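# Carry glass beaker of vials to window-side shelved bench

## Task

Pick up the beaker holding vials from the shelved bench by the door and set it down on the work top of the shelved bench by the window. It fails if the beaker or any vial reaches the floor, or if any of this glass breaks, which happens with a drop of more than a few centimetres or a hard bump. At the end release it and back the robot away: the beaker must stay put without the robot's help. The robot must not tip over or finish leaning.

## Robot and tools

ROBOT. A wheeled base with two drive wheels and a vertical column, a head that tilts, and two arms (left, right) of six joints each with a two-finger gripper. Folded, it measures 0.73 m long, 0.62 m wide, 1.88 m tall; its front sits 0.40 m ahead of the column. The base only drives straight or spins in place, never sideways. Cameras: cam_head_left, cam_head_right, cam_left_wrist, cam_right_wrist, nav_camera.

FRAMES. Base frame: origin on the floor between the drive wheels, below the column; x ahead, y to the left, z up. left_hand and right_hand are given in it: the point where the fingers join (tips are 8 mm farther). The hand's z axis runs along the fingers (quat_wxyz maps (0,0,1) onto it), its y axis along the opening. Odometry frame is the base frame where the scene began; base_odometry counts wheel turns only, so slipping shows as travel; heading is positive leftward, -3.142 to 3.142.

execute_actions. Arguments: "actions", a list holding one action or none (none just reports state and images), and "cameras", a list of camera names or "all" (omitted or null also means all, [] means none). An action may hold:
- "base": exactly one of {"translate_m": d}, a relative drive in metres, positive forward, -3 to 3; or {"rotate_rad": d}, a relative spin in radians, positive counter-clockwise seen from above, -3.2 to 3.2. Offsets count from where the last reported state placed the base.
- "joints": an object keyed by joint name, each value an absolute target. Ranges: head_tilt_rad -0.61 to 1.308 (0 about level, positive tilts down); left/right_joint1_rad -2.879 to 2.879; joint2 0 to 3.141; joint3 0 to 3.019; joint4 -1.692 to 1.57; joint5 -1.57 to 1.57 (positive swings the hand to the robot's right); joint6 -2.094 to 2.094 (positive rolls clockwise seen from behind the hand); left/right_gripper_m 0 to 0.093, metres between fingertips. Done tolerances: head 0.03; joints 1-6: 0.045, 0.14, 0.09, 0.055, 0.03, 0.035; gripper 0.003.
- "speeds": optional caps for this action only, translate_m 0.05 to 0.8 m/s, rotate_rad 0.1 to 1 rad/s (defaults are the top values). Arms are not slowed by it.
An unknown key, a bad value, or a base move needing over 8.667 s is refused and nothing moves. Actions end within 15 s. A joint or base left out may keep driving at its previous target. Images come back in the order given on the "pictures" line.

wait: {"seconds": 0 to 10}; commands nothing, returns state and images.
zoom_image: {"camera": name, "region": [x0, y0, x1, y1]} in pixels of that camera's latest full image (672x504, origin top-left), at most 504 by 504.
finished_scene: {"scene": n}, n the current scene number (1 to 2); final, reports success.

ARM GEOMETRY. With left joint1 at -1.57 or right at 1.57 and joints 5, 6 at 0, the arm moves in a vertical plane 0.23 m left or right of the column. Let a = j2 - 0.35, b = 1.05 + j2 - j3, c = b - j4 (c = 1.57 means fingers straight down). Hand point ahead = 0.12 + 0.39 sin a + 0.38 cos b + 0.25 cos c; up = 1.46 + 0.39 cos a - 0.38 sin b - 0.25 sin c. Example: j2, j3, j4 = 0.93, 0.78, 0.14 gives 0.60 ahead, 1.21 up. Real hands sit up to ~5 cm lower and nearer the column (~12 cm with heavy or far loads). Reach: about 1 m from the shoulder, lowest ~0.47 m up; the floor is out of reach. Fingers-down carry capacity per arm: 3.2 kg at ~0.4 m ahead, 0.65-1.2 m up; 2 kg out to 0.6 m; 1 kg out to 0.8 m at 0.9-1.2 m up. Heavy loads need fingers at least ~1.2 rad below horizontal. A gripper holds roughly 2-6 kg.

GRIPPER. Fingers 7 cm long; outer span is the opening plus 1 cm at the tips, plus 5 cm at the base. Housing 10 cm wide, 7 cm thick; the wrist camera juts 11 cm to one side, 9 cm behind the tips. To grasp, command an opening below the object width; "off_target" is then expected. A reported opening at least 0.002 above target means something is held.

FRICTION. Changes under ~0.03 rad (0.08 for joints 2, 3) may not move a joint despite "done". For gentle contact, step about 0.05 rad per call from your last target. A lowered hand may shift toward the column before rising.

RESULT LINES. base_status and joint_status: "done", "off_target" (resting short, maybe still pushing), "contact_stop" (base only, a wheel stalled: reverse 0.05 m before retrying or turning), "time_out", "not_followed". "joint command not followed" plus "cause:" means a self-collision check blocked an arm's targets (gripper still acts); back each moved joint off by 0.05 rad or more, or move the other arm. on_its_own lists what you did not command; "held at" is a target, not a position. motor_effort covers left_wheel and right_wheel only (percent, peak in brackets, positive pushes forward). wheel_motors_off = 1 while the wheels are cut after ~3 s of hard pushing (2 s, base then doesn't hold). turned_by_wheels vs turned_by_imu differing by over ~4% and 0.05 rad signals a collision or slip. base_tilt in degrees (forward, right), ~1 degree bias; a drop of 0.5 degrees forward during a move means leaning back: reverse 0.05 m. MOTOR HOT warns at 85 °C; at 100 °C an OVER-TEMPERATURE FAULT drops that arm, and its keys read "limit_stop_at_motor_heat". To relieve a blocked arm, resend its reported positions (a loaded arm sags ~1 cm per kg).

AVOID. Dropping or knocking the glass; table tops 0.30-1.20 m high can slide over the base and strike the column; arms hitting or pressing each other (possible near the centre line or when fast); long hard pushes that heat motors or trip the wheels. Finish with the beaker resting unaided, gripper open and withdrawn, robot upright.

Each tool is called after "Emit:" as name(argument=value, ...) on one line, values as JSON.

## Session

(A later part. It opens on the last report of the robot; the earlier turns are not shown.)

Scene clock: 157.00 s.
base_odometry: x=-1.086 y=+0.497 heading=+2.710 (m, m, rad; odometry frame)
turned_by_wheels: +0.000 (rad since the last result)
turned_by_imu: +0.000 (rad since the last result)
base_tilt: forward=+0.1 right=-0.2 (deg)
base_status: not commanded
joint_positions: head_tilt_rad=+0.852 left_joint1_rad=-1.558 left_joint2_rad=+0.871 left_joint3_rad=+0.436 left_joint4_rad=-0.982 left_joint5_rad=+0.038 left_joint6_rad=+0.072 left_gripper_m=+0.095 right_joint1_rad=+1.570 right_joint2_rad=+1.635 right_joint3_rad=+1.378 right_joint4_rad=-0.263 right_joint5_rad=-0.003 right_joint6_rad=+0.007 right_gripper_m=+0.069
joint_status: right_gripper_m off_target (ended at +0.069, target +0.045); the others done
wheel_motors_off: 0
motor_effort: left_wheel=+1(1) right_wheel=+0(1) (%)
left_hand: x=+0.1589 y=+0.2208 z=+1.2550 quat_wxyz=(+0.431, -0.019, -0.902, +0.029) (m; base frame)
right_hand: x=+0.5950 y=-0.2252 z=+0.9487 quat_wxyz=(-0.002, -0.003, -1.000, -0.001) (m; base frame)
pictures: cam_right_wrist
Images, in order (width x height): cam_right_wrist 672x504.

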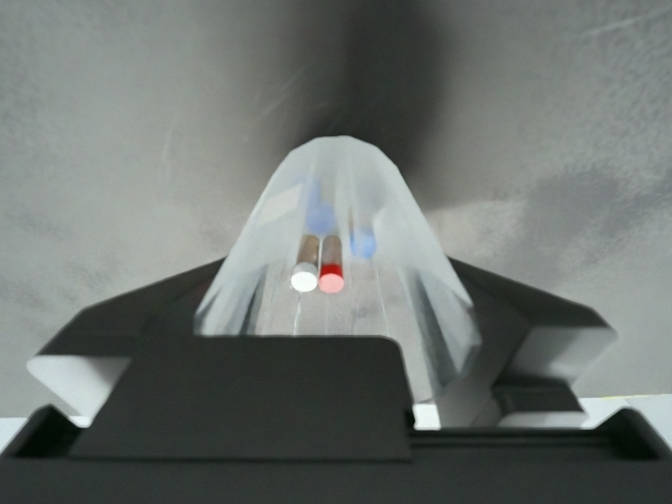

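Contact at the expected height. Releasing.

Emit:
execute_actions(actions=[{"joints":{"right_gripper_m":0.093}}], cameras=["cam_right_wrist"])

Emit:
execute_actions(actions=[{"joints":{"right_joint2_rad":1.4,"right_joint3_rad":1.25,"right_joint4_rad":-0.36}}], cameras=["cam_right_wrist"])

Scene clock: 164.83 s.
base_odometry: x=-1.086 y=+0.497 heading=+2.710 (m, m, rad; odometry frame)
turned_by_wheels: +0.000 (rad since the last result)
turned_by_imu: -0.001 (rad since the last result)
base_tilt: forward=+0.2 right=-0.4 (deg)
base_status: not commanded
joint_positions: head_tilt_rad=+0.852 left_joint1_rad=-1.558 left_joint2_rad=+0.871 left_joint3_rad=+0.436 left_joint4_rad=-0.982 left_joint5_rad=+0.038 left_joint6_rad=+0.072 left_gripper_m=+0.095 right_joint1_rad=+1.570 right_joint2_rad=+1.637 right_joint3_rad=+1.379 right_joint4_rad=-0.263 right_joint5_rad=-0.003 right_joint6_rad=+0.007 right_gripper_m=+0.093
joint_status: all done
wheel_motors_off: 0
motor_effort: left_wheel=+0(1) right_wheel=+0(1) (%)
left_hand: x=+0.1589 y=+0.2208 z=+1.2550 quat_wxyz=(+0.431, -0.019, -0.902, +0.029) (m; base frame)
right_hand: x=+0.5949 y=-0.2252 z=+0.9481 quat_wxyz=(-0.002, -0.003, -1.000, -0.001) (m; base frame)
pictures: cam_right_wrist
Images, in order (width x height): cam_right_wrist 672x504.

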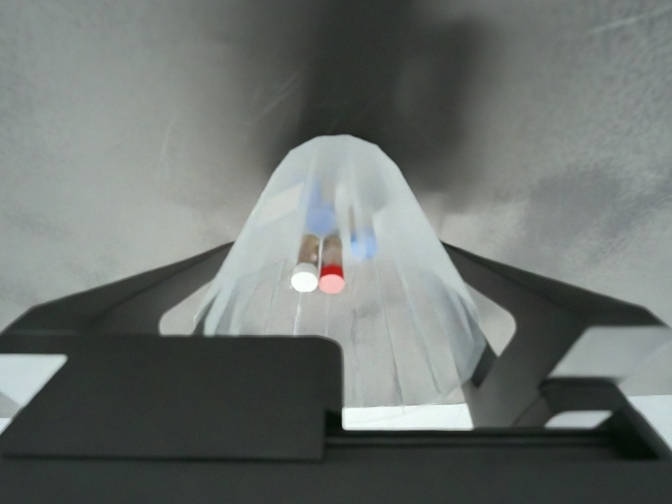

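Scene clock: 166.07 s.
base_odometry: x=-1.086 y=+0.497 heading=+2.710 (m, m, rad; odometry frame)
turned_by_wheels: +0.000 (rad since the last result)
turned_by_imu: +0.000 (rad since the last result)
base_tilt: forward=+0.1 right=-0.4 (deg)
base_status: not commanded
joint_positions: head_tilt_rad=+0.852 left_joint1_rad=-1.558 left_joint2_rad=+0.871 left_joint3_rad=+0.436 left_joint4_rad=-0.982 left_joint5_rad=+0.038 left_joint6_rad=+0.072 left_gripper_m=+0.095 right_joint1_rad=+1.570 right_joint2_rad=+1.383 right_joint3_rad=+1.250 right_joint4_rad=-0.357 right_joint5_rad=-0.003 right_joint6_rad=+0.007 right_gripper_m=+0.093
joint_status: all done
wheel_motors_off: 0
motor_effort: left_wheel=+0(1) right_wheel=+0(1) (%)
left_hand: x=+0.1589 y=+0.2208 z=+1.2550 quat_wxyz=(+0.431, -0.019, -0.902, +0.029) (m; base frame)
right_hand: x=+0.6088 y=-0.2252 z=+1.0529 quat_wxyz=(-0.017, -0.003, -1.000, -0.001) (m; base frame)
pictures: cam_right_wrist
Images, in order (width x height): cam_right_wrist 672x504.

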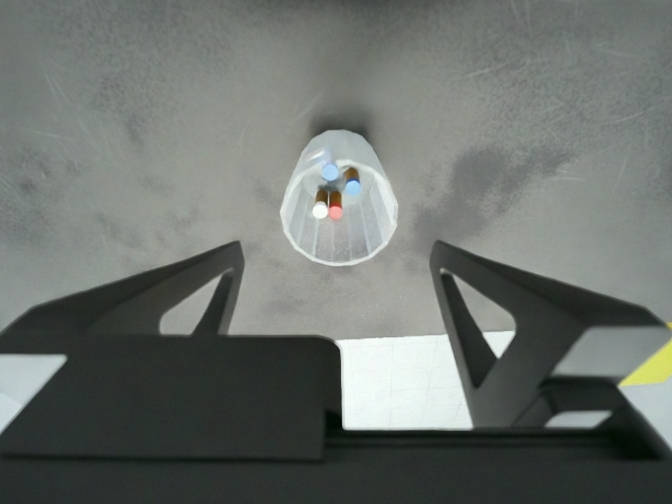

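Emit:
execute_actions(actions=[{"base":{"translate_m":-0.55},"joints":{"right_joint2_rad":1.2,"right_joint3_rad":1.05}}], cameras=["cam_head_left"])

Emit:
finished_scene(scene=2)

Scene clock: 173.37 s.
base_odometry: x=-0.586 y=+0.267 heading=+2.710 (m, m, rad; odometry frame)
turned_by_wheels: +0.000 (rad since the last result)
turned_by_imu: +0.000 (rad since the last result)
base_tilt: forward=+0.3 right=-0.2 (deg)
base_status: done
joint_positions: head_tilt_rad=+0.853 left_joint1_rad=-1.558 left_joint2_rad=+0.870 left_joint3_rad=+0.431 left_joint4_rad=-0.982 left_joint5_rad=+0.038 left_joint6_rad=+0.072 left_gripper_m=+0.095 right_joint1_rad=+1.570 right_joint2_rad=+1.194 right_joint3_rad=+1.044 right_joint4_rad=-0.357 right_joint5_rad=-0.003 right_joint6_rad=+0.007 right_gripper_m=+0.093
joint_status: all done
wheel_motors_off: 0
motor_effort: left_wheel=+0(29) right_wheel=+0(42) (%)
left_hand: x=+0.1568 y=+0.2208 z=+1.2556 quat_wxyz=(+0.433, -0.019, -0.901, +0.029) (m; base frame)
right_hand: x=+0.5558 y=-0.2252 z=+1.1092 quat_wxyz=(-0.008, -0.003, -1.000, -0.001) (m; base frame)
pictures: cam_head_left
Images, in order (width x height): cam_head_left 672x504.

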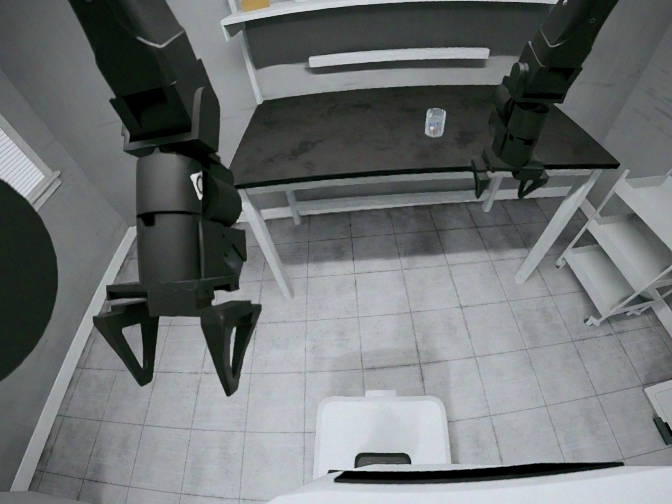

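The scene is finished: the task was done.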